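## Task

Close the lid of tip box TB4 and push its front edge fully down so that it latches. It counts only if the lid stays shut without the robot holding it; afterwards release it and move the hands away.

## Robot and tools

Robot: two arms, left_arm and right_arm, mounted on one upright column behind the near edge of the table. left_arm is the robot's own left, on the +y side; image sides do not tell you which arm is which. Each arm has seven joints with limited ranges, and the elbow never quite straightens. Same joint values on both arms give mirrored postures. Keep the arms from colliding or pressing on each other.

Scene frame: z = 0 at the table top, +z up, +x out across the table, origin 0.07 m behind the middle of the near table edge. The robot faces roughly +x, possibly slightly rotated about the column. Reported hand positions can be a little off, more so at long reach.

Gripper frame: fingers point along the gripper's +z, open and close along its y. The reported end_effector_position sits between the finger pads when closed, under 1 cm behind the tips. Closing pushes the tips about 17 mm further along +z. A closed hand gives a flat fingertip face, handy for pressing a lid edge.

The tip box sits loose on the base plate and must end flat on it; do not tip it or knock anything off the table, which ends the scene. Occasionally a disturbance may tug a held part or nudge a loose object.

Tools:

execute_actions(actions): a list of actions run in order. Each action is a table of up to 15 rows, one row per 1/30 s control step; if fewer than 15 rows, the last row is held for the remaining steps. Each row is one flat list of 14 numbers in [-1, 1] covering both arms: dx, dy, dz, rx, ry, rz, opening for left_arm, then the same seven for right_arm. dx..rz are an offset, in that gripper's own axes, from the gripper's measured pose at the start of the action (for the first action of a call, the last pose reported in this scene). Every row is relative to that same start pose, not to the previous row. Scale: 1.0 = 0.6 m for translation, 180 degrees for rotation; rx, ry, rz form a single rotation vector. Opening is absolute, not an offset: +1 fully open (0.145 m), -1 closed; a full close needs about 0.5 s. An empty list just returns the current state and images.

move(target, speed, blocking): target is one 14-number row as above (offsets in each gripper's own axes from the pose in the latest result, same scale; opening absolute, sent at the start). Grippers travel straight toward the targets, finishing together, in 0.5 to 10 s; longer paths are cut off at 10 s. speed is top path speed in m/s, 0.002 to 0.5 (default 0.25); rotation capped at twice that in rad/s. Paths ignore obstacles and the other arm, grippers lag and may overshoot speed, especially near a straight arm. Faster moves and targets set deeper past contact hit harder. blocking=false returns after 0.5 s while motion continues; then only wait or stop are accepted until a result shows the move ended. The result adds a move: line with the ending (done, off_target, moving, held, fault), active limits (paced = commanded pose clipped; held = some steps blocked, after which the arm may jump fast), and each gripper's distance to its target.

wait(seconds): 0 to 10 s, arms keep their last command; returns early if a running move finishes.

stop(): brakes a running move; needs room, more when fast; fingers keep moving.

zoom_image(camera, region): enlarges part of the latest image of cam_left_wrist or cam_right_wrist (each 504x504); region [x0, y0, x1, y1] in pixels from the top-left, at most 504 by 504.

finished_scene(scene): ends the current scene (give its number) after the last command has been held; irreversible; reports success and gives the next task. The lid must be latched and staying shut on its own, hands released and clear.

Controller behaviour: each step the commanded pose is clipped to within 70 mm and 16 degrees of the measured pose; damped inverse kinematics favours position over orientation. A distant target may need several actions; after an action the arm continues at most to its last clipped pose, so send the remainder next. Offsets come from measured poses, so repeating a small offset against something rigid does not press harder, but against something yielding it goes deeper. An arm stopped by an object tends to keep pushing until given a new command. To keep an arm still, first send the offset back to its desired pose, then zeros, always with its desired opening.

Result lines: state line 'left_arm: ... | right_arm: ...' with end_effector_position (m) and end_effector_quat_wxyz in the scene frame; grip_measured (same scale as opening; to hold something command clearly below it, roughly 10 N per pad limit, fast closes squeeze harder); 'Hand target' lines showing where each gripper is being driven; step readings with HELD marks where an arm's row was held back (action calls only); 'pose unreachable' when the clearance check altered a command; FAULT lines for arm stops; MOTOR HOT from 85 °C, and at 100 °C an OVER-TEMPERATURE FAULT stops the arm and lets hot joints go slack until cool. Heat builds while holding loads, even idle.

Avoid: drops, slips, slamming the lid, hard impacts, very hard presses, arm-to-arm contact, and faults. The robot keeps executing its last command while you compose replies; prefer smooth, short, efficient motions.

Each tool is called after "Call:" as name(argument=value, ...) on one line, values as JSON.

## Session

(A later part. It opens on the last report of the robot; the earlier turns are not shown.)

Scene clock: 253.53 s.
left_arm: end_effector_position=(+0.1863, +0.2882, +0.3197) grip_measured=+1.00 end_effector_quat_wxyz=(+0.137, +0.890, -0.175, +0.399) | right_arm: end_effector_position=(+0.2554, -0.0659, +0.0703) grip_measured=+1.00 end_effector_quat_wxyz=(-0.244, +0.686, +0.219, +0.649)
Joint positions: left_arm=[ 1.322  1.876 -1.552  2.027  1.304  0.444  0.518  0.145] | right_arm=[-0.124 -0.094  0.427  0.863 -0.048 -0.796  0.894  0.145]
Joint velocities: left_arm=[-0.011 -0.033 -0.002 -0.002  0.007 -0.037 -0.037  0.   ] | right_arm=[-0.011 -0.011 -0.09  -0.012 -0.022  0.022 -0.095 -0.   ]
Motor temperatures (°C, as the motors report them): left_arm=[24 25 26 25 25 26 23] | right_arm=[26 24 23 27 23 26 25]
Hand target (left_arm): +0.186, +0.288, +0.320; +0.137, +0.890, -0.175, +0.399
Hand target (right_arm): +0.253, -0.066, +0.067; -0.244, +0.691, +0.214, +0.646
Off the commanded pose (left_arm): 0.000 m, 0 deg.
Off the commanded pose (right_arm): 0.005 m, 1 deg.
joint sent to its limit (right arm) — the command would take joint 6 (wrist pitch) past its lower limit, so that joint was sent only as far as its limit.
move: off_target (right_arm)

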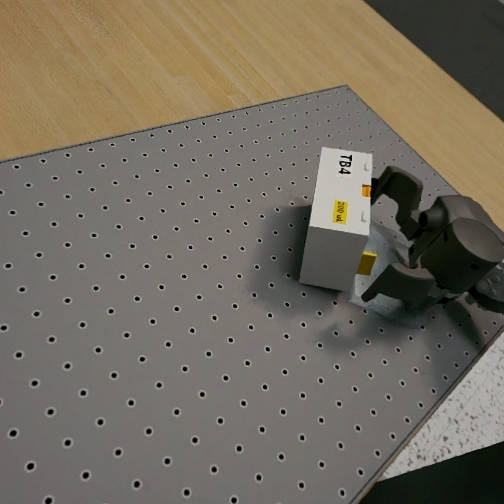

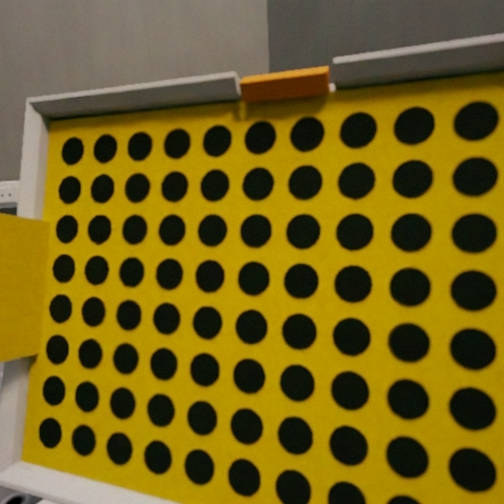

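Call:
move(target=[0,0,0,0,0,0,1,0.006,0,0.066,0,0,0,1], speed=0.04)

Call:
move(target=[0,0,0,0,0,0,1,0,0,0,0,0,0,0.4])

Scene clock: 264.30 s.
left_arm: end_effector_position=(+0.1863, +0.2882, +0.3197) grip_measured=+1.00 end_effector_quat_wxyz=(+0.137, +0.890, -0.175, +0.399) | right_arm: end_effector_position=(+0.2879, -0.0421, +0.0742) grip_measured=+1.00 end_effector_quat_wxyz=(-0.244, +0.683, +0.221, +0.652)
Joint positions: left_arm=[ 1.322  1.876 -1.552  2.027  1.304  0.444  0.518  0.145] | right_arm=[ 0.003 -0.123  0.426  0.78  -0.157 -0.779  0.811  0.145]
Joint velocities: left_arm=[-0.099 -0.055 -0.002 -0.002 -0.051 -0.007 -0.037  0.   ] | right_arm=[ 0.033 -0.011 -0.002 -0.012 -0.037 -0.007 -0.007 -0.   ]
Motor temperatures (°C, as the motors report them): left_arm=[24 25 26 25 25 26 23] | right_arm=[26 24 23 27 23 26 25]
Hand target (left_arm): +0.186, +0.288, +0.320; +0.137, +0.890, -0.175, +0.399
Hand target (right_arm): +0.287, -0.043, +0.072; -0.243, +0.686, +0.218, +0.650
Off the commanded pose (left_arm): 0.000 m, 0 deg.
Off the commanded pose (right_arm): 0.002 m, 1 deg.
move: done

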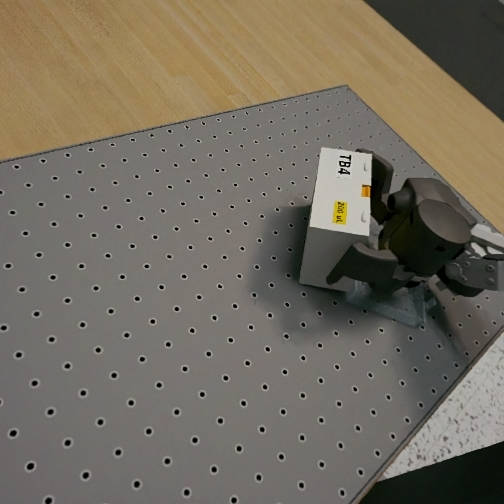

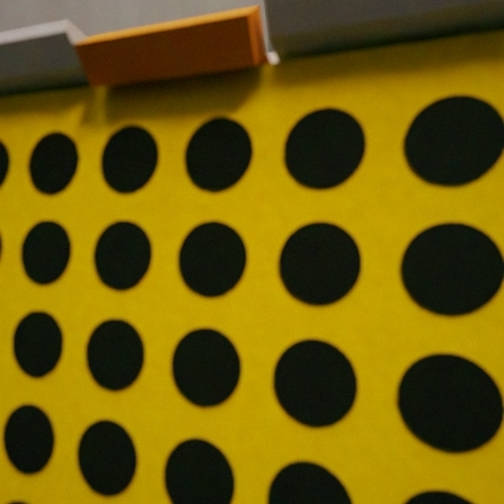

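Scene clock: 264.80 s.
left_arm: end_effector_position=(+0.1863, +0.2882, +0.3197) grip_measured=+1.00 end_effector_quat_wxyz=(+0.137, +0.890, -0.175, +0.399) | right_arm: end_effector_position=(+0.2879, -0.0421, +0.0742) grip_measured=+0.80 end_effector_quat_wxyz=(-0.244, +0.683, +0.221, +0.652)
Joint positions: left_arm=[ 1.322  1.876 -1.552  2.027  1.304  0.444  0.518  0.145] | right_arm=[ 0.003 -0.123  0.426  0.78  -0.157 -0.779  0.811  0.132]
Joint velocities: left_arm=[-0.033  0.033 -0.007  0.007 -0.022 -0.037 -0.066 -0.   ] | right_arm=[ 0.011  0.033  0.012 -0.012  0.051 -0.022 -0.022 -0.   ]
Motor temperatures (°C, as the motors report them): left_arm=[24 25 26 25 25 26 23] | right_arm=[26 24 23 27 23 26 25]
Hand target (left_arm): +0.186, +0.288, +0.320; +0.137, +0.890, -0.175, +0.399
Hand target (right_arm): +0.288, -0.042, +0.074; -0.244, +0.683, +0.221, +0.652
Off the commanded pose (left_arm): 0.000 m, 0 deg.
Off the commanded pose (right_arm): 0.000 m, 0 deg.
move: done

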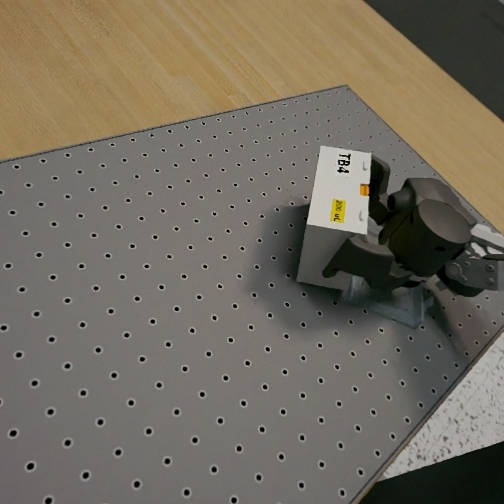

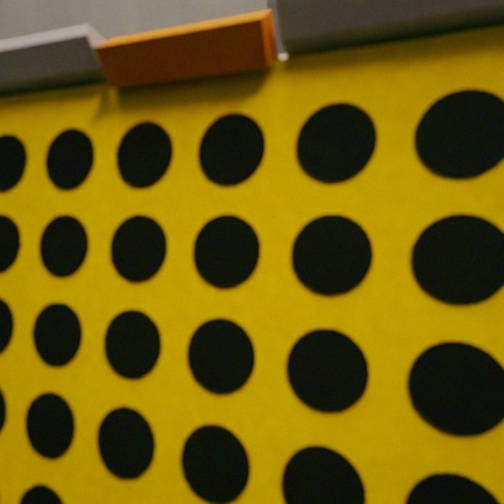

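Call:
move(target=[0,0,0,0,0,0,1,0.04,0,0,0,0,0,0.4], speed=0.04)

Scene clock: 268.50 s.
left_arm: end_effector_position=(+0.1863, +0.2882, +0.3197) grip_measured=+1.00 end_effector_quat_wxyz=(+0.137, +0.890, -0.175, +0.399) | right_arm: end_effector_position=(+0.2891, -0.0424, +0.0975) grip_measured=+0.80 end_effector_quat_wxyz=(-0.244, +0.683, +0.223, +0.651)
Joint positions: left_arm=[ 1.322  1.876 -1.552  2.027  1.304  0.444  0.518  0.145] | right_arm=[-0.079 -0.158  0.399  1.008 -0.142 -0.639  0.823  0.132]
Joint velocities: left_arm=[-0.033  0.011  0.002 -0.002  0.066 -0.007 -0.037 -0.   ] | right_arm=[-0.033 -0.011  0.012 -0.012 -0.066  0.007  0.037 -0.   ]
Motor temperatures (°C, as the motors report them): left_arm=[24 25 26 25 25 26 23] | right_arm=[26 24 23 27 23 26 25]
Hand target (left_arm): +0.186, +0.288, +0.320; +0.137, +0.890, -0.175, +0.399
Hand target (right_arm): +0.289, -0.042, +0.098; -0.244, +0.683, +0.221, +0.652
Off the commanded pose (left_arm): 0.000 m, 0 deg.
Off the commanded pose (right_arm): 0.001 m, 0 deg.
joint sent to its limit (right arm) — the command would take joint 2 (shoulder roll) past its lower limit, so that joint was sent only as far as its limit.
move: done

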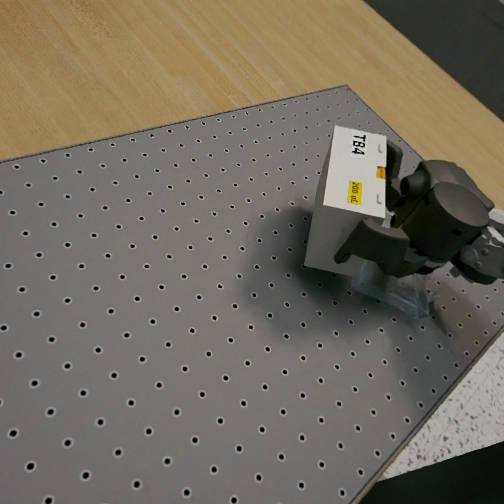

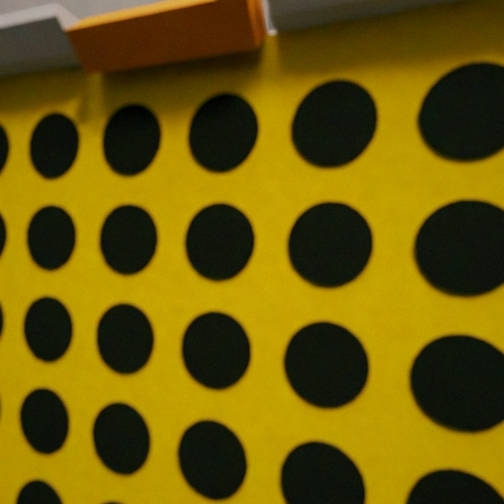

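Call:
move(target=[0,0,0,0,0,0,1,-0.038,0,0,0,0,0,0.4], speed=0.03)

Call:
move(target=[0,0,0,0,0,0,1,0,0,0,0,0,0,1])

Call:
move(target=[0,0,0,0,0,0,1,0.006,0,0.012,0,0,-0.022,1], speed=0.04)

Call:
move(target=[0,0,0,0,0,0,1,0,0,0,0,0,0,0.3])

Scene clock: 275.47 s.
left_arm: end_effector_position=(+0.1863, +0.2882, +0.3197) grip_measured=+1.00 end_effector_quat_wxyz=(+0.137, +0.890, -0.175, +0.399) | right_arm: end_effector_position=(+0.2867, -0.0410, +0.0747) grip_measured=+0.80 end_effector_quat_wxyz=(-0.247, +0.683, +0.224, +0.649)
Joint positions: left_arm=[ 1.322  1.876 -1.552  2.027  1.304  0.444  0.518  0.145] | right_arm=[-0.006 -0.119  0.408  0.793 -0.148 -0.767  0.81   0.132]
Joint velocities: left_arm=[ 0.011  0.077 -0.007 -0.002  0.007 -0.081 -0.037  0.   ] | right_arm=[ 0.011  0.011 -0.002 -0.002  0.007  0.037 -0.007 -0.   ]
Motor temperatures (°C, as the motors report them): left_arm=[24 25 26 25 25 26 23] | right_arm=[26 24 23 27 23 26 25]
Hand target (left_arm): +0.186, +0.288, +0.320; +0.137, +0.890, -0.175, +0.399
Hand target (right_arm): +0.288, -0.042, +0.075; -0.244, +0.683, +0.223, +0.651
Off the commanded pose (left_arm): 0.000 m, 0 deg.
Off the commanded pose (right_arm): 0.002 m, 0 deg.
move: done

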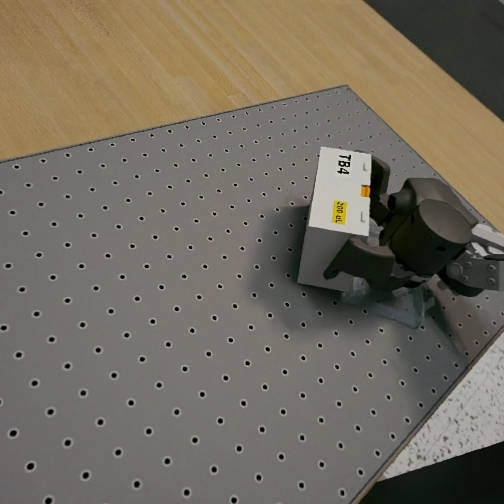

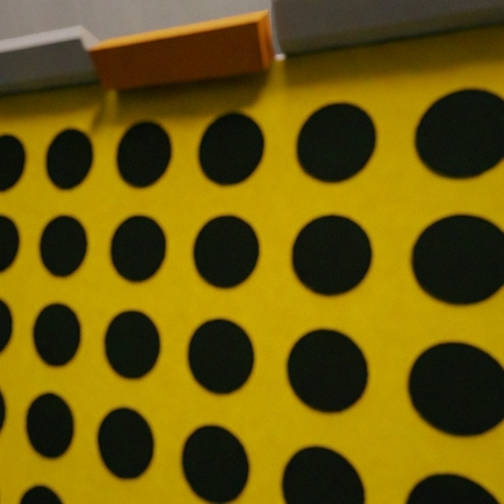

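Scene clock: 275.97 s.
left_arm: end_effector_position=(+0.1863, +0.2882, +0.3197) grip_measured=+1.00 end_effector_quat_wxyz=(+0.137, +0.890, -0.175, +0.399) | right_arm: end_effector_position=(+0.2867, -0.0410, +0.0747) grip_measured=+1.00 end_effector_quat_wxyz=(-0.247, +0.683, +0.224, +0.649)
Joint positions: left_arm=[ 1.322  1.876 -1.552  2.027  1.304  0.444  0.518  0.145] | right_arm=[-0.006 -0.119  0.408  0.793 -0.148 -0.767  0.81   0.145]
Joint velocities: left_arm=[ 0.011 -0.055 -0.022 -0.012 -0.007  0.051 -0.066  0.   ] | right_arm=[-0.033 -0.033 -0.002 -0.002  0.051 -0.007 -0.022  0.   ]
Motor temperatures (°C, as the motors report them): left_arm=[24 25 26 25 25 26 23] | right_arm=[26 24 23 27 23 26 25]
Hand target (left_arm): +0.186, +0.288, +0.320; +0.137, +0.890, -0.175, +0.399
Hand target (right_arm): +0.287, -0.041, +0.075; -0.247, +0.683, +0.224, +0.649
Off the commanded pose (left_arm): 0.000 m, 0 deg.
Off the commanded pose (right_arm): 0.000 m, 0 deg.
move: done

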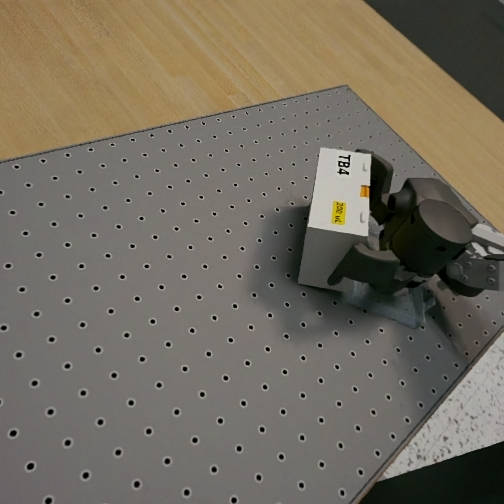

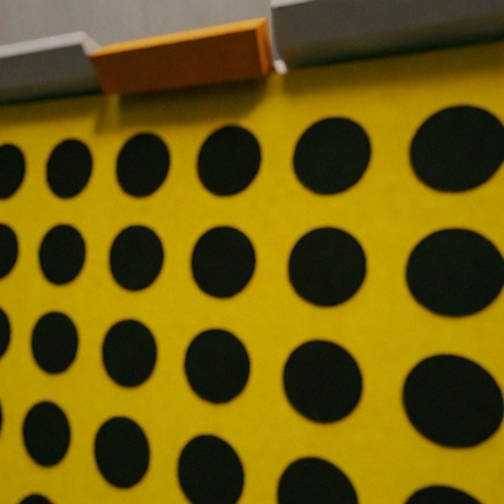

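Scene clock: 277.07 s.
left_arm: end_effector_position=(+0.1863, +0.2882, +0.3197) grip_measured=+1.00 end_effector_quat_wxyz=(+0.137, +0.890, -0.175, +0.399) | right_arm: end_effector_position=(+0.2914, -0.0364, +0.0767) grip_measured=+1.00 end_effector_quat_wxyz=(-0.227, +0.677, +0.248, +0.655)
Joint positions: left_arm=[ 1.322  1.876 -1.552  2.027  1.304  0.444  0.518  0.145] | right_arm=[ 0.006 -0.129  0.408  0.801 -0.234 -0.792  0.755  0.145]
Joint velocities: left_arm=[-0.011  0.011 -0.002 -0.012  0.007  0.051 -0.007  0.   ] | right_arm=[ 0.033  0.011  0.007 -0.002 -0.051 -0.037 -0.037  0.   ]
Motor temperatures (°C, as the motors report them): left_arm=[24 25 26 25 25 26 23] | right_arm=[26 24 23 27 23 26 25]
Hand target (left_arm): +0.186, +0.288, +0.320; +0.137, +0.890, -0.175, +0.399
Hand target (right_arm): +0.293, -0.037, +0.078; -0.224, +0.675, +0.248, +0.657
Off the commanded pose (left_arm): 0.000 m, 0 deg.
Off the commanded pose (right_arm): 0.002 m, 0 deg.
move: done

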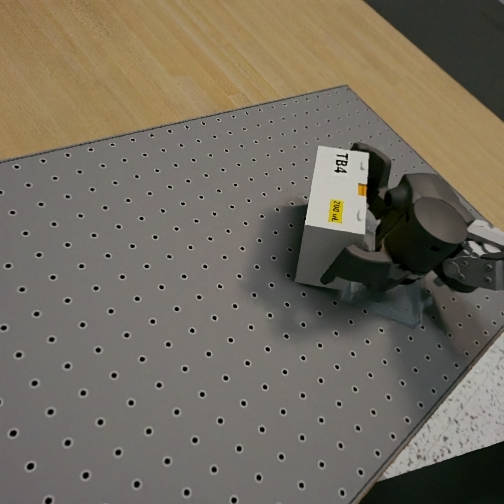

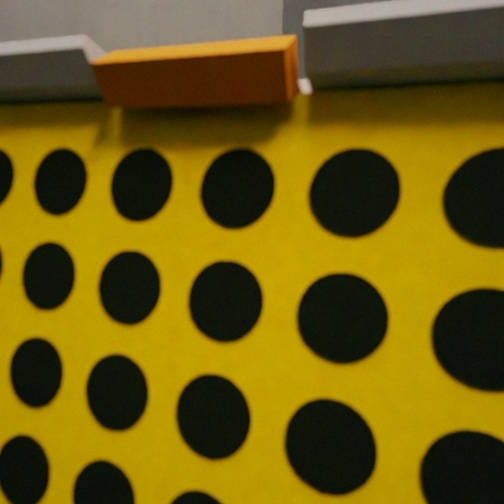

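Scene clock: 277.57 s.
left_arm: end_effector_position=(+0.1863, +0.2882, +0.3197) grip_measured=+1.00 end_effector_quat_wxyz=(+0.137, +0.890, -0.175, +0.399) | right_arm: end_effector_position=(+0.2914, -0.0365, +0.0767) grip_measured=+0.87 end_effector_quat_wxyz=(-0.227, +0.677, +0.248, +0.655)
Joint positions: left_arm=[ 1.322  1.876 -1.552  2.027  1.304  0.444  0.518  0.145] | right_arm=[ 0.006 -0.129  0.408  0.801 -0.233 -0.792  0.755  0.137]
Joint velocities: left_arm=[ 0.033 -0.011 -0.012 -0.002 -0.051 -0.007 -0.037  0.   ] | right_arm=[-0.011 -0.099 -0.007 -0.012 -0.007 -0.081 -0.022  0.   ]
Motor temperatures (°C, as the motors report them): left_arm=[24 25 26 25 25 26 23] | right_arm=[26 24 23 27 23 26 25]
Hand target (left_arm): +0.186, +0.288, +0.320; +0.137, +0.890, -0.175, +0.399
Hand target (right_arm): +0.291, -0.036, +0.077; -0.227, +0.677, +0.248, +0.655
Off the commanded pose (left_arm): 0.000 m, 0 deg.
Off the commanded pose (right_arm): 0.000 m, 0 deg.
move: done

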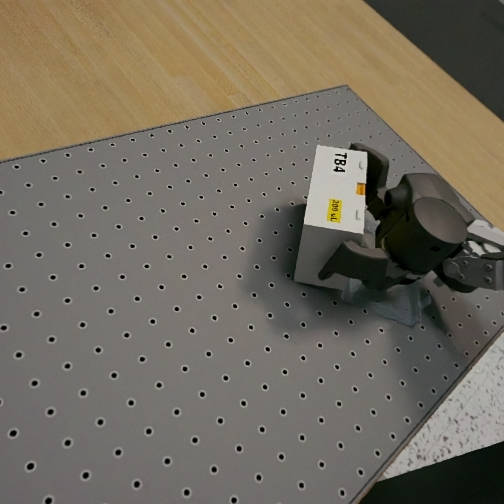

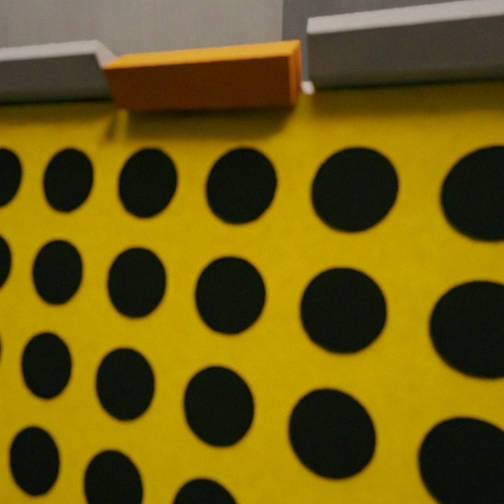

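Call:
execute_actions(actions=[[[0,0,0,0,0,0,1,0,0,0,0,0,0,1]],[[0,0,0,0,0,0,1,0,0,-0.02,0,0,0,1],[0,0,0,0,0,0,1,0,0,-0.02,0,0,0,1],[0,0,0,0,0,0,1,0,0,-0.02,0,0,0,1],[0,0,0,0,0,0,1,0,0,-0.045,0,0,0,1]],[[0,0,0,0,0,0,1,0,0,0,0,0,0,0.85]],[[0,0,0,0,0,0,1,0,0,0,0,0,0,0.7]],[[0,0,0,0,0,0,1,0,0,0,0,0,0,0.3]]])

Scene clock: 283.93 s.
left_arm: end_effector_position=(+0.1863, +0.2882, +0.3197) grip_measured=+1.00 end_effector_quat_wxyz=(+0.137, +0.890, -0.175, +0.399) | right_arm: end_effector_position=(+0.2708, -0.0531, +0.0781) grip_measured=+0.67 end_effector_quat_wxyz=(-0.225, +0.677, +0.247, +0.656)
Joint positions: left_arm=[ 1.322  1.876 -1.552  2.027  1.304  0.444  0.518  0.145] | right_arm=[-0.091 -0.113  0.404  0.894 -0.155 -0.792  0.811  0.124]
Joint velocities: left_arm=[ 0.055 -0.055 -0.002 -0.007  0.007 -0.007  0.007 -0.   ] | right_arm=[ 0.033 -0.011 -0.007  0.007 -0.051 -0.037  0.007 -0.   ]
Motor temperatures (°C, as the motors report them): left_arm=[24 25 26 25 25 26 23] | right_arm=[26 24 23 27 23 26 25]
Hand target (left_arm): +0.186, +0.288, +0.320; +0.137, +0.890, -0.175, +0.399
Hand target (right_arm): +0.271, -0.053, +0.078; -0.225, +0.677, +0.247, +0.656
Off the commanded pose (left_arm): 0.000 m, 0 deg.
Off the commanded pose (right_arm): 0.000 m, 0 deg.
Step readings (end_effector_position; steps 1 to 15: 1st action; 16 to 30: 2nd action; 31 to 45: 3rd action; 46 to 60: 4th action; 61 to 75: 5th action):
0: left_arm (+0.1863, +0.2882, +0.3197) | right_arm (+0.2914, -0.0365, +0.0767)
1: left_arm (+0.1863, +0.2882, +0.3197) | right_arm (+0.2914, -0.0365, +0.0767)
2: left_arm (+0.1863, +0.2882, +0.3197) | right_arm (+0.2914, -0.0365, +0.0767)
4: left_arm (+0.1863, +0.2882, +0.3197) | right_arm (+0.2914, -0.0365, +0.0767)
8: left_arm (+0.1863, +0.2882, +0.3197) | right_arm (+0.2914, -0.0365, +0.0767)
15: left_arm (+0.1863, +0.2882, +0.3197) | right_arm (+0.2914, -0.0365, +0.0767)
16: left_arm (+0.1863, +0.2882, +0.3197) | right_arm (+0.2888, -0.0389, +0.0803)
17: left_arm (+0.1863, +0.2882, +0.3197) | right_arm (+0.2844, -0.0432, +0.0793)
19: left_arm (+0.1863, +0.2882, +0.3197) | right_arm (+0.2750, -0.0497, +0.0773)
23: left_arm (+0.1863, +0.2882, +0.3197) | right_arm (+0.2687, -0.0547, +0.0758)
30: left_arm (+0.1863, +0.2882, +0.3197) | right_arm (+0.2709, -0.0531, +0.0781)
31: left_arm (+0.1863, +0.2882, +0.3197) | right_arm (+0.2709, -0.0531, +0.0781)
32: left_arm (+0.1863, +0.2882, +0.3197) | right_arm (+0.2709, -0.0531, +0.0781)
34: left_arm (+0.1863, +0.2882, +0.3197) | right_arm (+0.2709, -0.0531, +0.0781)
38: left_arm (+0.1863, +0.2882, +0.3197) | right_arm (+0.2709, -0.0531, +0.0781)
45: left_arm (+0.1863, +0.2882, +0.3197) | right_arm (+0.2709, -0.0531, +0.0781)
46: left_arm (+0.1863, +0.2882, +0.3197) | right_arm (+0.2709, -0.0531, +0.0781)
47: left_arm (+0.1863, +0.2882, +0.3197) | right_arm (+0.2709, -0.0531, +0.0781)
49: left_arm (+0.1863, +0.2882, +0.3197) | right_arm (+0.2709, -0.0531, +0.0781)
53: left_arm (+0.1863, +0.2882, +0.3197) | right_arm (+0.2709, -0.0531, +0.0781)
60: left_arm (+0.1863, +0.2882, +0.3197) | right_arm (+0.2709, -0.0531, +0.0781)
61: left_arm (+0.1863, +0.2882, +0.3197) | right_arm (+0.2708, -0.0531, +0.0781)
62: left_arm (+0.1863, +0.2882, +0.3197) | right_arm (+0.2708, -0.0531, +0.0781)
64: left_arm (+0.1863, +0.2882, +0.3197) | right_arm (+0.2708, -0.0531, +0.0781)
68: left_arm (+0.1863, +0.2882, +0.3197) | right_arm (+0.2708, -0.0531, +0.0781)
75: end_effector_position above

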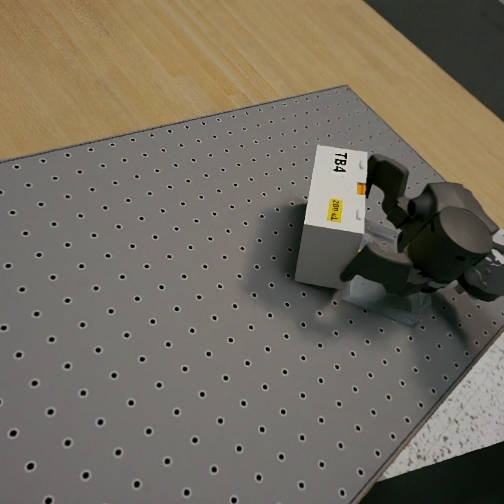

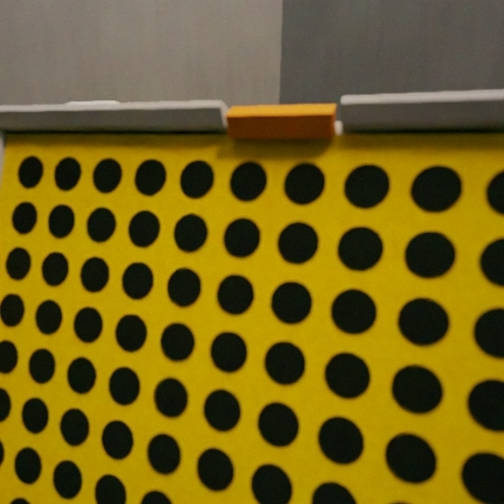

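Call:
move(target=[0,0,0,0,0,0,1,0,0,0,0,0,0,1])

Call:
move(target=[0,0,0,0,0,0,1,-0.008,0,0.016,0,0,0,1], speed=0.04)

Call:
move(target=[0,0,0,0,0,0,1,0,0,0,0,0,0,0.2])

Call:
move(target=[0,0,0,0,0,0,1,0.04,0,0,0,0,0,0.2], speed=0.04)

Scene clock: 290.43 s.
left_arm: end_effector_position=(+0.1863, +0.2882, +0.3197) grip_measured=+1.00 end_effector_quat_wxyz=(+0.137, +0.890, -0.175, +0.399) | right_arm: end_effector_position=(+0.2708, -0.0531, +0.0781) grip_measured=+1.00 end_effector_quat_wxyz=(-0.225, +0.677, +0.247, +0.656)
Joint positions: left_arm=[ 1.322  1.876 -1.552  2.027  1.304  0.444  0.518  0.145] | right_arm=[-0.091 -0.113  0.404  0.894 -0.155 -0.792  0.811  0.145]
Joint velocities: left_arm=[-0.011 -0.033 -0.012 -0.002 -0.007 -0.066 -0.037 -0.   ] | right_arm=[-0.033  0.011 -0.007  0.002  0.007 -0.037 -0.066  0.   ]
Motor temperatures (°C, as the motors report them): left_arm=[24 25 26 25 25 26 23] | right_arm=[26 24 23 28 23 26 25]
Hand target (left_arm): +0.186, +0.288, +0.320; +0.137, +0.890, -0.175, +0.399
Hand target (right_arm): +0.271, -0.053, +0.078; -0.225, +0.677, +0.247, +0.656
Off the commanded pose (left_arm): 0.000 m, 0 deg.
Off the commanded pose (right_arm): 0.000 m, 0 deg.
move: done

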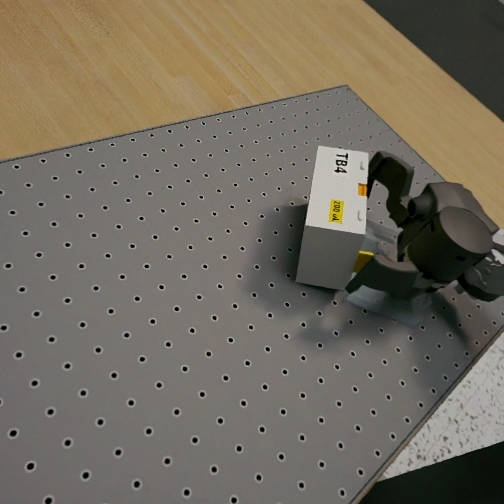

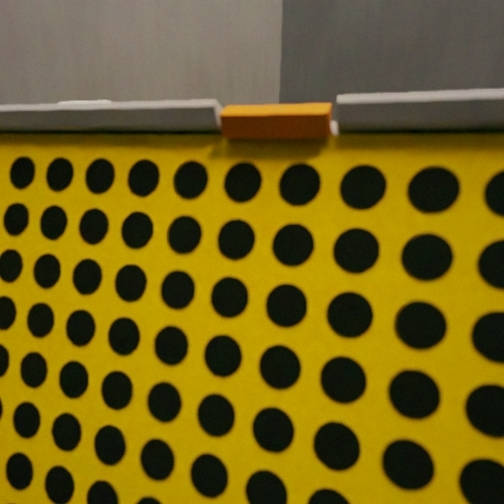

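Scene clock: 291.17 s.
left_arm: end_effector_position=(+0.1863, +0.2882, +0.3197) grip_measured=+1.00 end_effector_quat_wxyz=(+0.137, +0.890, -0.175, +0.399) | right_arm: end_effector_position=(+0.2783, -0.0463, +0.0740) grip_measured=+1.00 end_effector_quat_wxyz=(-0.228, +0.677, +0.252, +0.653)
Joint positions: left_arm=[ 1.322  1.876 -1.552  2.027  1.304  0.444  0.518  0.145] | right_arm=[-0.064 -0.05   0.254  0.831 -0.111 -0.794  0.697  0.145]
Joint velocities: left_arm=[-0.077 -0.077 -0.002  0.007  0.037 -0.022  0.066 -0.   ] | right_arm=[-0.055  0.077 -0.11  -0.012  0.125  0.022 -0.139 -0.   ]
Motor temperatures (°C, as the motors report them): left_arm=[24 25 26 25 25 26 23] | right_arm=[26 24 23 27 23 26 25]
Hand target (left_arm): +0.186, +0.288, +0.320; +0.137, +0.890, -0.175, +0.399
Hand target (right_arm): +0.278, -0.048, +0.073; -0.225, +0.679, +0.247, +0.653
Off the commanded pose (left_arm): 0.000 m, 0 deg.
Off the commanded pose (right_arm): 0.001 m, 1 deg.
joint sent to its limit (right arm) — the command would take joint 6 (wrist pitch) past its lower limit, so that joint was sent only as far as its limit.
move: done

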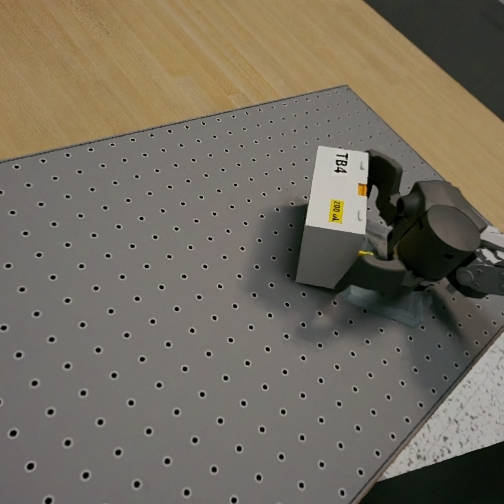

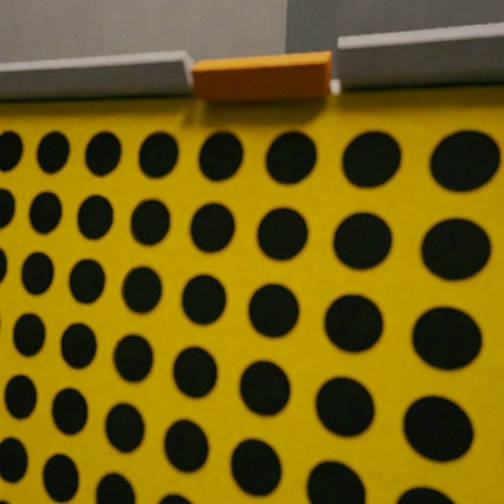

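Scene clock: 291.67 s.
left_arm: end_effector_position=(+0.1863, +0.2882, +0.3197) grip_measured=+1.00 end_effector_quat_wxyz=(+0.137, +0.890, -0.175, +0.399) | right_arm: end_effector_position=(+0.2784, -0.0462, +0.0741) grip_measured=+0.68 end_effector_quat_wxyz=(-0.228, +0.677, +0.252, +0.653)
Joint positions: left_arm=[ 1.322  1.876 -1.552  2.027  1.304  0.444  0.518  0.145] | right_arm=[-0.063 -0.05   0.253  0.831 -0.111 -0.794  0.697  0.124]
Joint velocities: left_arm=[-0.055  0.055 -0.002  0.002  0.007 -0.007 -0.022  0.   ] | right_arm=[ 0.055 -0.011  0.012  0.012 -0.051 -0.037  0.022  0.   ]
Motor temperatures (°C, as the motors report them): left_arm=[24 25 26 25 25 26 23] | right_arm=[26 24 23 28 23 26 25]
Hand target (left_arm): +0.186, +0.288, +0.320; +0.137, +0.890, -0.175, +0.399
Hand target (right_arm): +0.278, -0.046, +0.074; -0.228, +0.677, +0.252, +0.653
Off the commanded pose (left_arm): 0.000 m, 0 deg.
Off the commanded pose (right_arm): 0.000 m, 0 deg.
move: done

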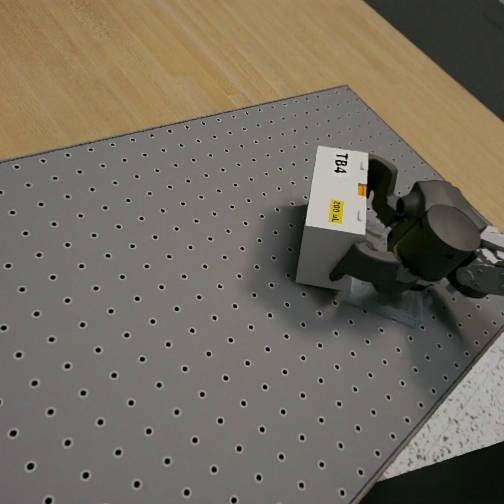

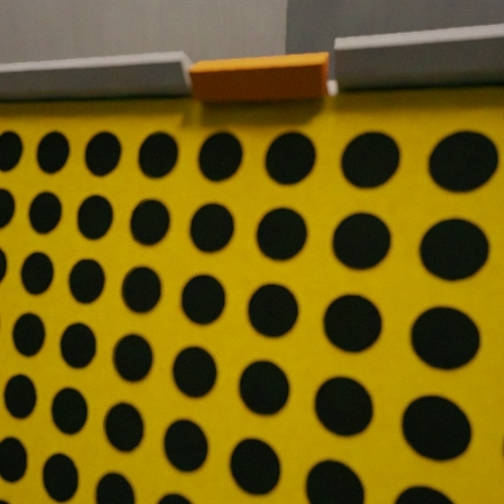

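Scene clock: 292.50 s.
left_arm: end_effector_position=(+0.1863, +0.2882, +0.3197) grip_measured=+1.00 end_effector_quat_wxyz=(+0.137, +0.890, -0.175, +0.399) | right_arm: end_effector_position=(+0.2794, -0.0461, +0.0973) grip_measured=+0.68 end_effector_quat_wxyz=(-0.225, +0.678, +0.251, +0.653)
Joint positions: left_arm=[ 1.322  1.876 -1.552  2.027  1.304  0.444  0.518  0.145] | right_arm=[-0.147 -0.076  0.247  1.053 -0.107 -0.66   0.705  0.124]
Joint velocities: left_arm=[-0.011 -0.033 -0.007 -0.017  0.037 -0.037  0.022  0.   ] | right_arm=[ 0.033 -0.033 -0.002 -0.007  0.007 -0.022 -0.022 -0.   ]
Motor temperatures (°C, as the motors report them): left_arm=[24 25 26 25 25 26 23] | right_arm=[26 24 23 28 23 26 25]
Hand target (left_arm): +0.186, +0.288, +0.320; +0.137, +0.890, -0.175, +0.399
Hand target (right_arm): +0.279, -0.045, +0.098; -0.228, +0.677, +0.252, +0.653
Off the commanded pose (left_arm): 0.000 m, 0 deg.
Off the commanded pose (right_arm): 0.001 m, 0 deg.
move: done

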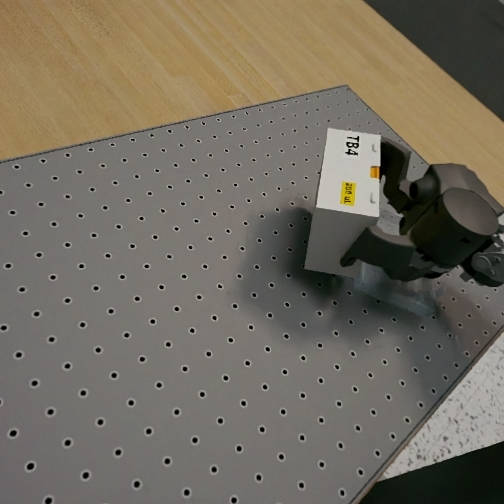

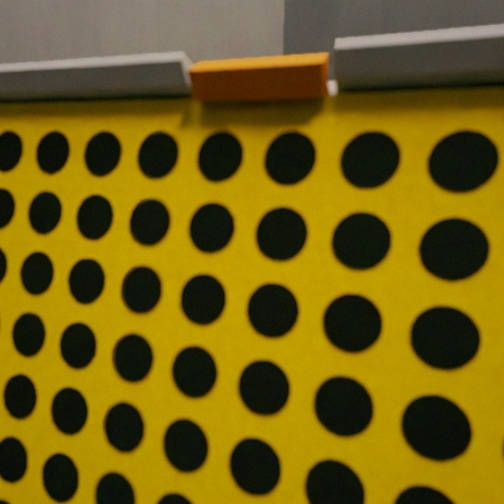

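Call:
move(target=[0,0,0,0,0,0,1,0.015,0,0.08,0,-0.42,0,0.2], speed=0.12)

Scene clock: 300.40 s.
left_arm: end_effector_position=(+0.1863, +0.2882, +0.3197) grip_measured=+1.00 end_effector_quat_wxyz=(+0.137, +0.890, -0.175, +0.399) | right_arm: end_effector_position=(+0.3196, -0.0202, +0.1040) grip_measured=+0.68 end_effector_quat_wxyz=(-0.100, +0.882, +0.431, +0.160)
Joint positions: left_arm=[ 1.322  1.876 -1.552  2.027  1.304  0.444  0.518  0.145] | right_arm=[ 0.29  -0.159  0.048  1.311 -1.225  0.773  1.256  0.124]
Joint velocities: left_arm=[ 0.011 -0.099 -0.012 -0.017 -0.037 -0.022  0.051  0.   ] | right_arm=[-0.011  0.099  0.017 -0.012 -0.081 -0.007 -0.007 -0.   ]
Motor temperatures (°C, as the motors report them): left_arm=[24 25 26 25 25 26 23] | right_arm=[26 24 23 28 23 26 25]
Hand target (left_arm): +0.186, +0.288, +0.320; +0.137, +0.890, -0.175, +0.399
Hand target (right_arm): +0.319, -0.020, +0.104; -0.102, +0.883, +0.430, +0.157
Off the commanded pose (left_arm): 0.000 m, 0 deg.
Off the commanded pose (right_arm): 0.006 m, 17 deg; orientation clipped at the last step of the last action.
joint sent to its limit (right arm) — the command would take joint 2 (shoulder roll) past its lower limit and joint 6 (wrist pitch) past its upper limit, so those joints were sent only as far as their limits.
move: off_target (right_arm); limits=paced

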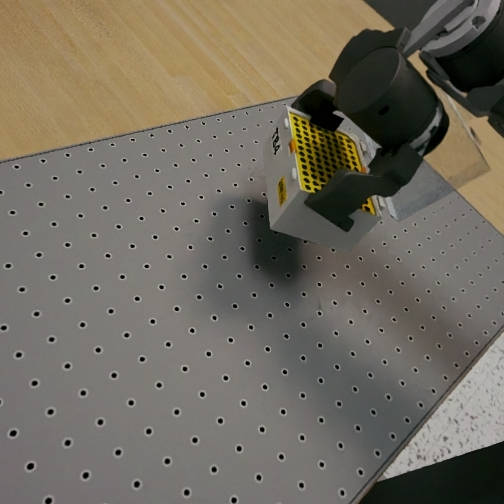

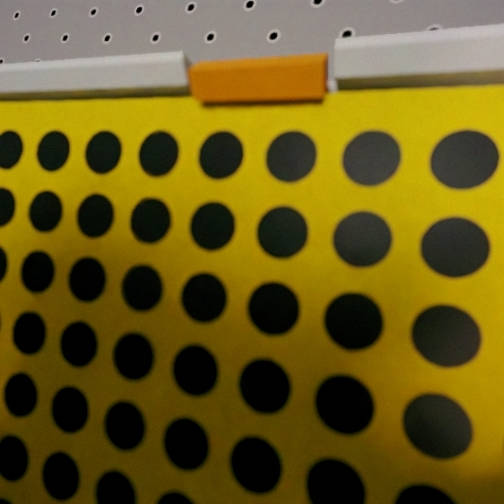

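Call:
move(target=[0,0,0,0,0,0,1,-0.126,0.041,-0.052,-0.012,-0.12,0,0.2], speed=0.08)

Scene clock: 310.17 s.
left_arm: end_effector_position=(+0.1863, +0.2882, +0.3197) grip_measured=+1.00 end_effector_quat_wxyz=(+0.137, +0.890, -0.175, +0.399) | right_arm: end_effector_position=(+0.2892, -0.1010, +0.1030) grip_measured=+0.68 end_effector_quat_wxyz=(-0.000, +0.892, +0.449, +0.055)
Joint positions: left_arm=[ 1.322  1.876 -1.552  2.027  1.304  0.444  0.518  0.145] | right_arm=[ 0.197 -0.033  0.04   1.479 -1.575  0.773  1.571  0.124]
Joint velocities: left_arm=[-0.033 -0.033 -0.007 -0.002  0.037 -0.007 -0.022 -0.   ] | right_arm=[ 0.011 -0.011 -0.007 -0.002 -0.037 -0.007 -0.022  0.   ]
Motor temperatures (°C, as the motors report them): left_arm=[24 25 26 25 25 26 23] | right_arm=[26 24 23 28 23 26 25]
Hand target (left_arm): +0.186, +0.288, +0.320; +0.137, +0.890, -0.175, +0.399
Hand target (right_arm): +0.288, -0.100, +0.103; -0.004, +0.892, +0.450, +0.053
Off the commanded pose (left_arm): 0.000 m, 0 deg.
Off the commanded pose (right_arm): 0.002 m, 6 deg.
joint sent to its limit (right arm) — the command would take joint 5 (forearm roll) past its lower limit, joint 6 (wrist pitch) past its upper limit and joint 7 (wrist yaw) past its upper limit, so those joints were sent only as far as their limits.
move: off_target (right_arm)

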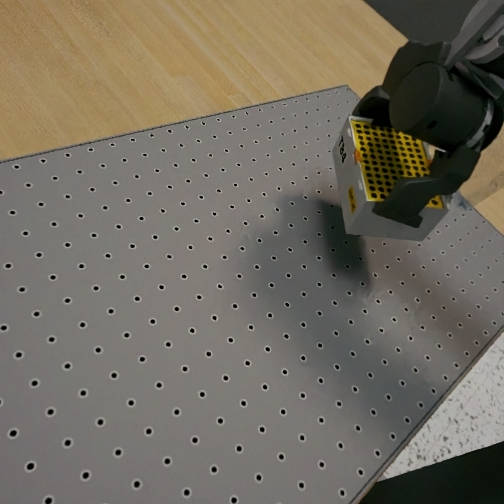

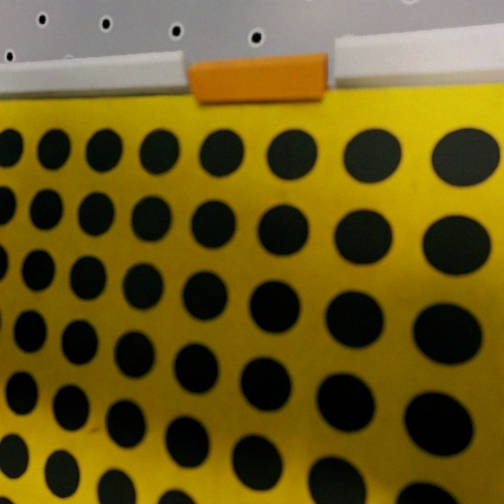

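Call:
move(target=[0,0,0,0,0,0,1,-0.006,0,0.058,0,-0.03,0,0.2], speed=0.04)

Scene clock: 313.93 s.
left_arm: end_effector_position=(+0.1863, +0.2882, +0.3197) grip_measured=+1.00 end_effector_quat_wxyz=(+0.137, +0.890, -0.175, +0.399) | right_arm: end_effector_position=(+0.2900, -0.1015, +0.0683) grip_measured=+0.68 end_effector_quat_wxyz=(+0.018, +0.893, +0.450, +0.013)
Joint positions: left_arm=[ 1.322  1.876 -1.552  2.027  1.304  0.444  0.518  0.145] | right_arm=[ 0.25  -0.069  0.056  1.256 -1.575  0.773  1.426  0.124]
Joint velocities: left_arm=[-0.055 -0.055  0.007 -0.002 -0.051 -0.037 -0.125 -0.   ] | right_arm=[-0.077 -0.077  0.007 -0.012 -0.022 -0.007  0.037 -0.   ]
Motor temperatures (°C, as the motors report them): left_arm=[24 25 26 25 25 26 23] | right_arm=[26 24 23 28 23 26 25]
Hand target (left_arm): +0.186, +0.288, +0.320; +0.137, +0.890, -0.175, +0.399
Hand target (right_arm): +0.291, -0.102, +0.068; +0.020, +0.893, +0.449, +0.014
Off the commanded pose (left_arm): 0.000 m, 0 deg.
Off the commanded pose (right_arm): 0.001 m, 0 deg.
joint sent to its limit (right arm) — the command would take joint 5 (forearm roll) past its lower limit and joint 6 (wrist pitch) past its upper limit, so those joints were sent only as far as their limits.
move: done

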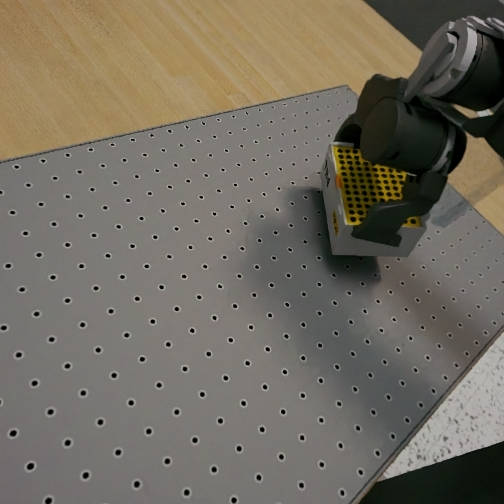

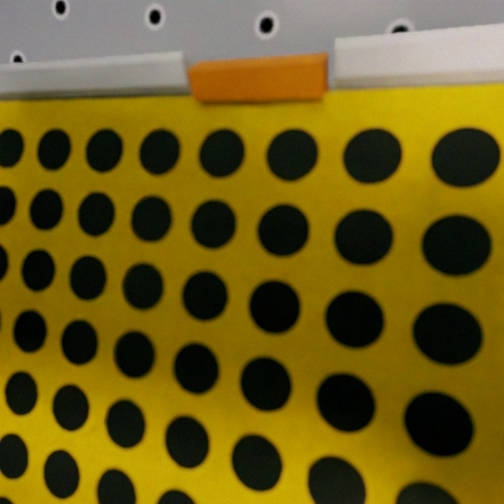

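Call:
move(target=[0,0,0,0,0,0,1,0,0,0.017,0,0,0,0.2], speed=0.015)

Scene clock: 316.97 s.
left_arm: end_effector_position=(+0.1863, +0.2882, +0.3197) grip_measured=+1.00 end_effector_quat_wxyz=(+0.137, +0.890, -0.175, +0.399) | right_arm: end_effector_position=(+0.2892, -0.1010, +0.0581) grip_measured=+0.68 end_effector_quat_wxyz=(+0.016, +0.893, +0.450, +0.012)
Joint positions: left_arm=[ 1.322  1.876 -1.552  2.027  1.304  0.444  0.518  0.145] | right_arm=[ 0.254 -0.069  0.06   1.204 -1.529  0.769  1.363  0.124]
Joint velocities: left_arm=[-0.077 -0.011  0.002  0.007 -0.051  0.022 -0.066 -0.   ] | right_arm=[ 0.011 -0.077 -0.002 -0.002  0.051 -0.007  0.022  0.   ]
Motor temperatures (°C, as the motors report them): left_arm=[24 25 26 25 25 26 23] | right_arm=[26 24 23 28 23 26 25]
Hand target (left_arm): +0.186, +0.288, +0.320; +0.137, +0.890, -0.175, +0.399
Hand target (right_arm): +0.290, -0.102, +0.058; +0.018, +0.893, +0.450, +0.013
Off the commanded pose (left_arm): 0.000 m, 0 deg.
Off the commanded pose (right_arm): 0.001 m, 0 deg.
move: done

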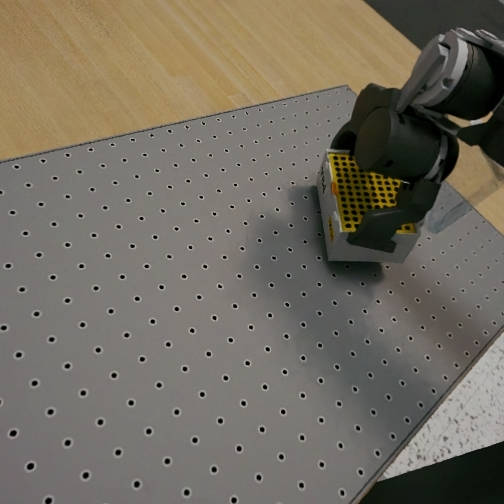

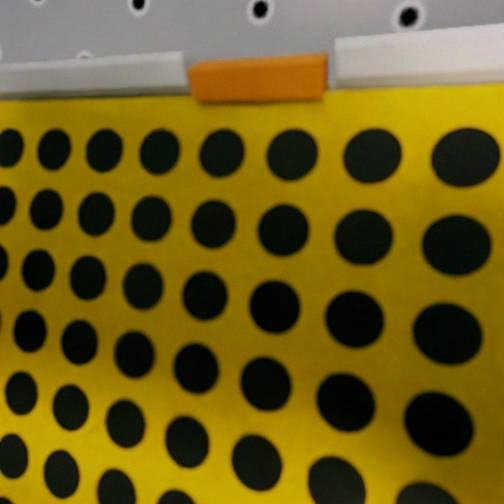

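Call:
move(target=[0,0,0,0,0,0,1,0,0,0.012,0,0,0,0.2], speed=0.015)

Scene clock: 319.93 s.
left_arm: end_effector_position=(+0.1863, +0.2882, +0.3197) grip_measured=+1.00 end_effector_quat_wxyz=(+0.137, +0.890, -0.175, +0.399) | right_arm: end_effector_position=(+0.2903, -0.0982, +0.0537) grip_measured=+0.68 end_effector_quat_wxyz=(+0.008, +0.894, +0.449, +0.015)
Joint positions: left_arm=[ 1.322  1.876 -1.552  2.027  1.304  0.444  0.518  0.145] | right_arm=[ 0.263 -0.068  0.063  1.172 -1.49   0.766  1.331  0.124]
Joint velocities: left_arm=[-0.055 -0.033 -0.002 -0.012  0.051  0.022  0.007 -0.   ] | right_arm=[ 0.033 -0.033  0.007  0.012 -0.007  0.037  0.066  0.   ]
Motor temperatures (°C, as the motors report them): left_arm=[24 25 26 25 25 26 23] | right_arm=[26 24 23 28 23 26 25]
Hand target (left_arm): +0.186, +0.288, +0.320; +0.137, +0.890, -0.175, +0.399
Hand target (right_arm): +0.289, -0.101, +0.051; +0.015, +0.893, +0.450, +0.012
Off the commanded pose (left_arm): 0.000 m, 0 deg.
Off the commanded pose (right_arm): 0.004 m, 1 deg.
move: off_target (right_arm)

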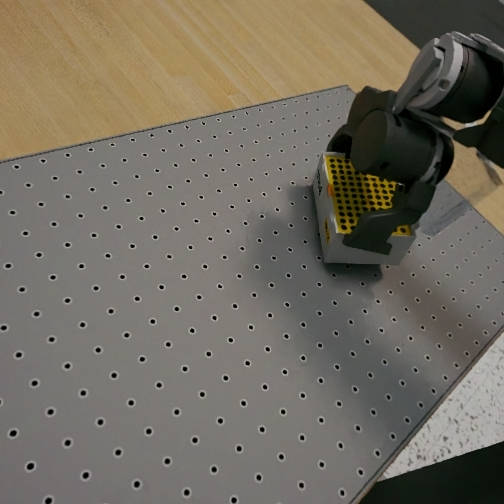

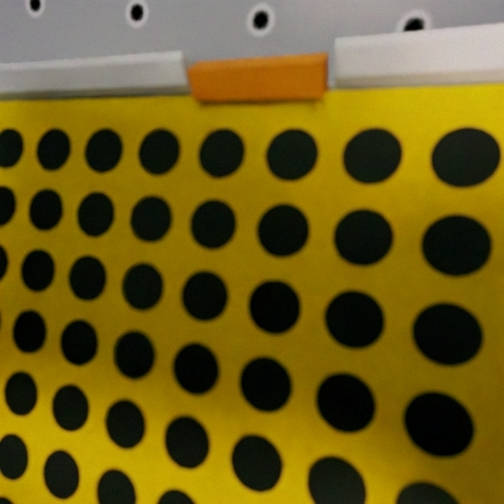

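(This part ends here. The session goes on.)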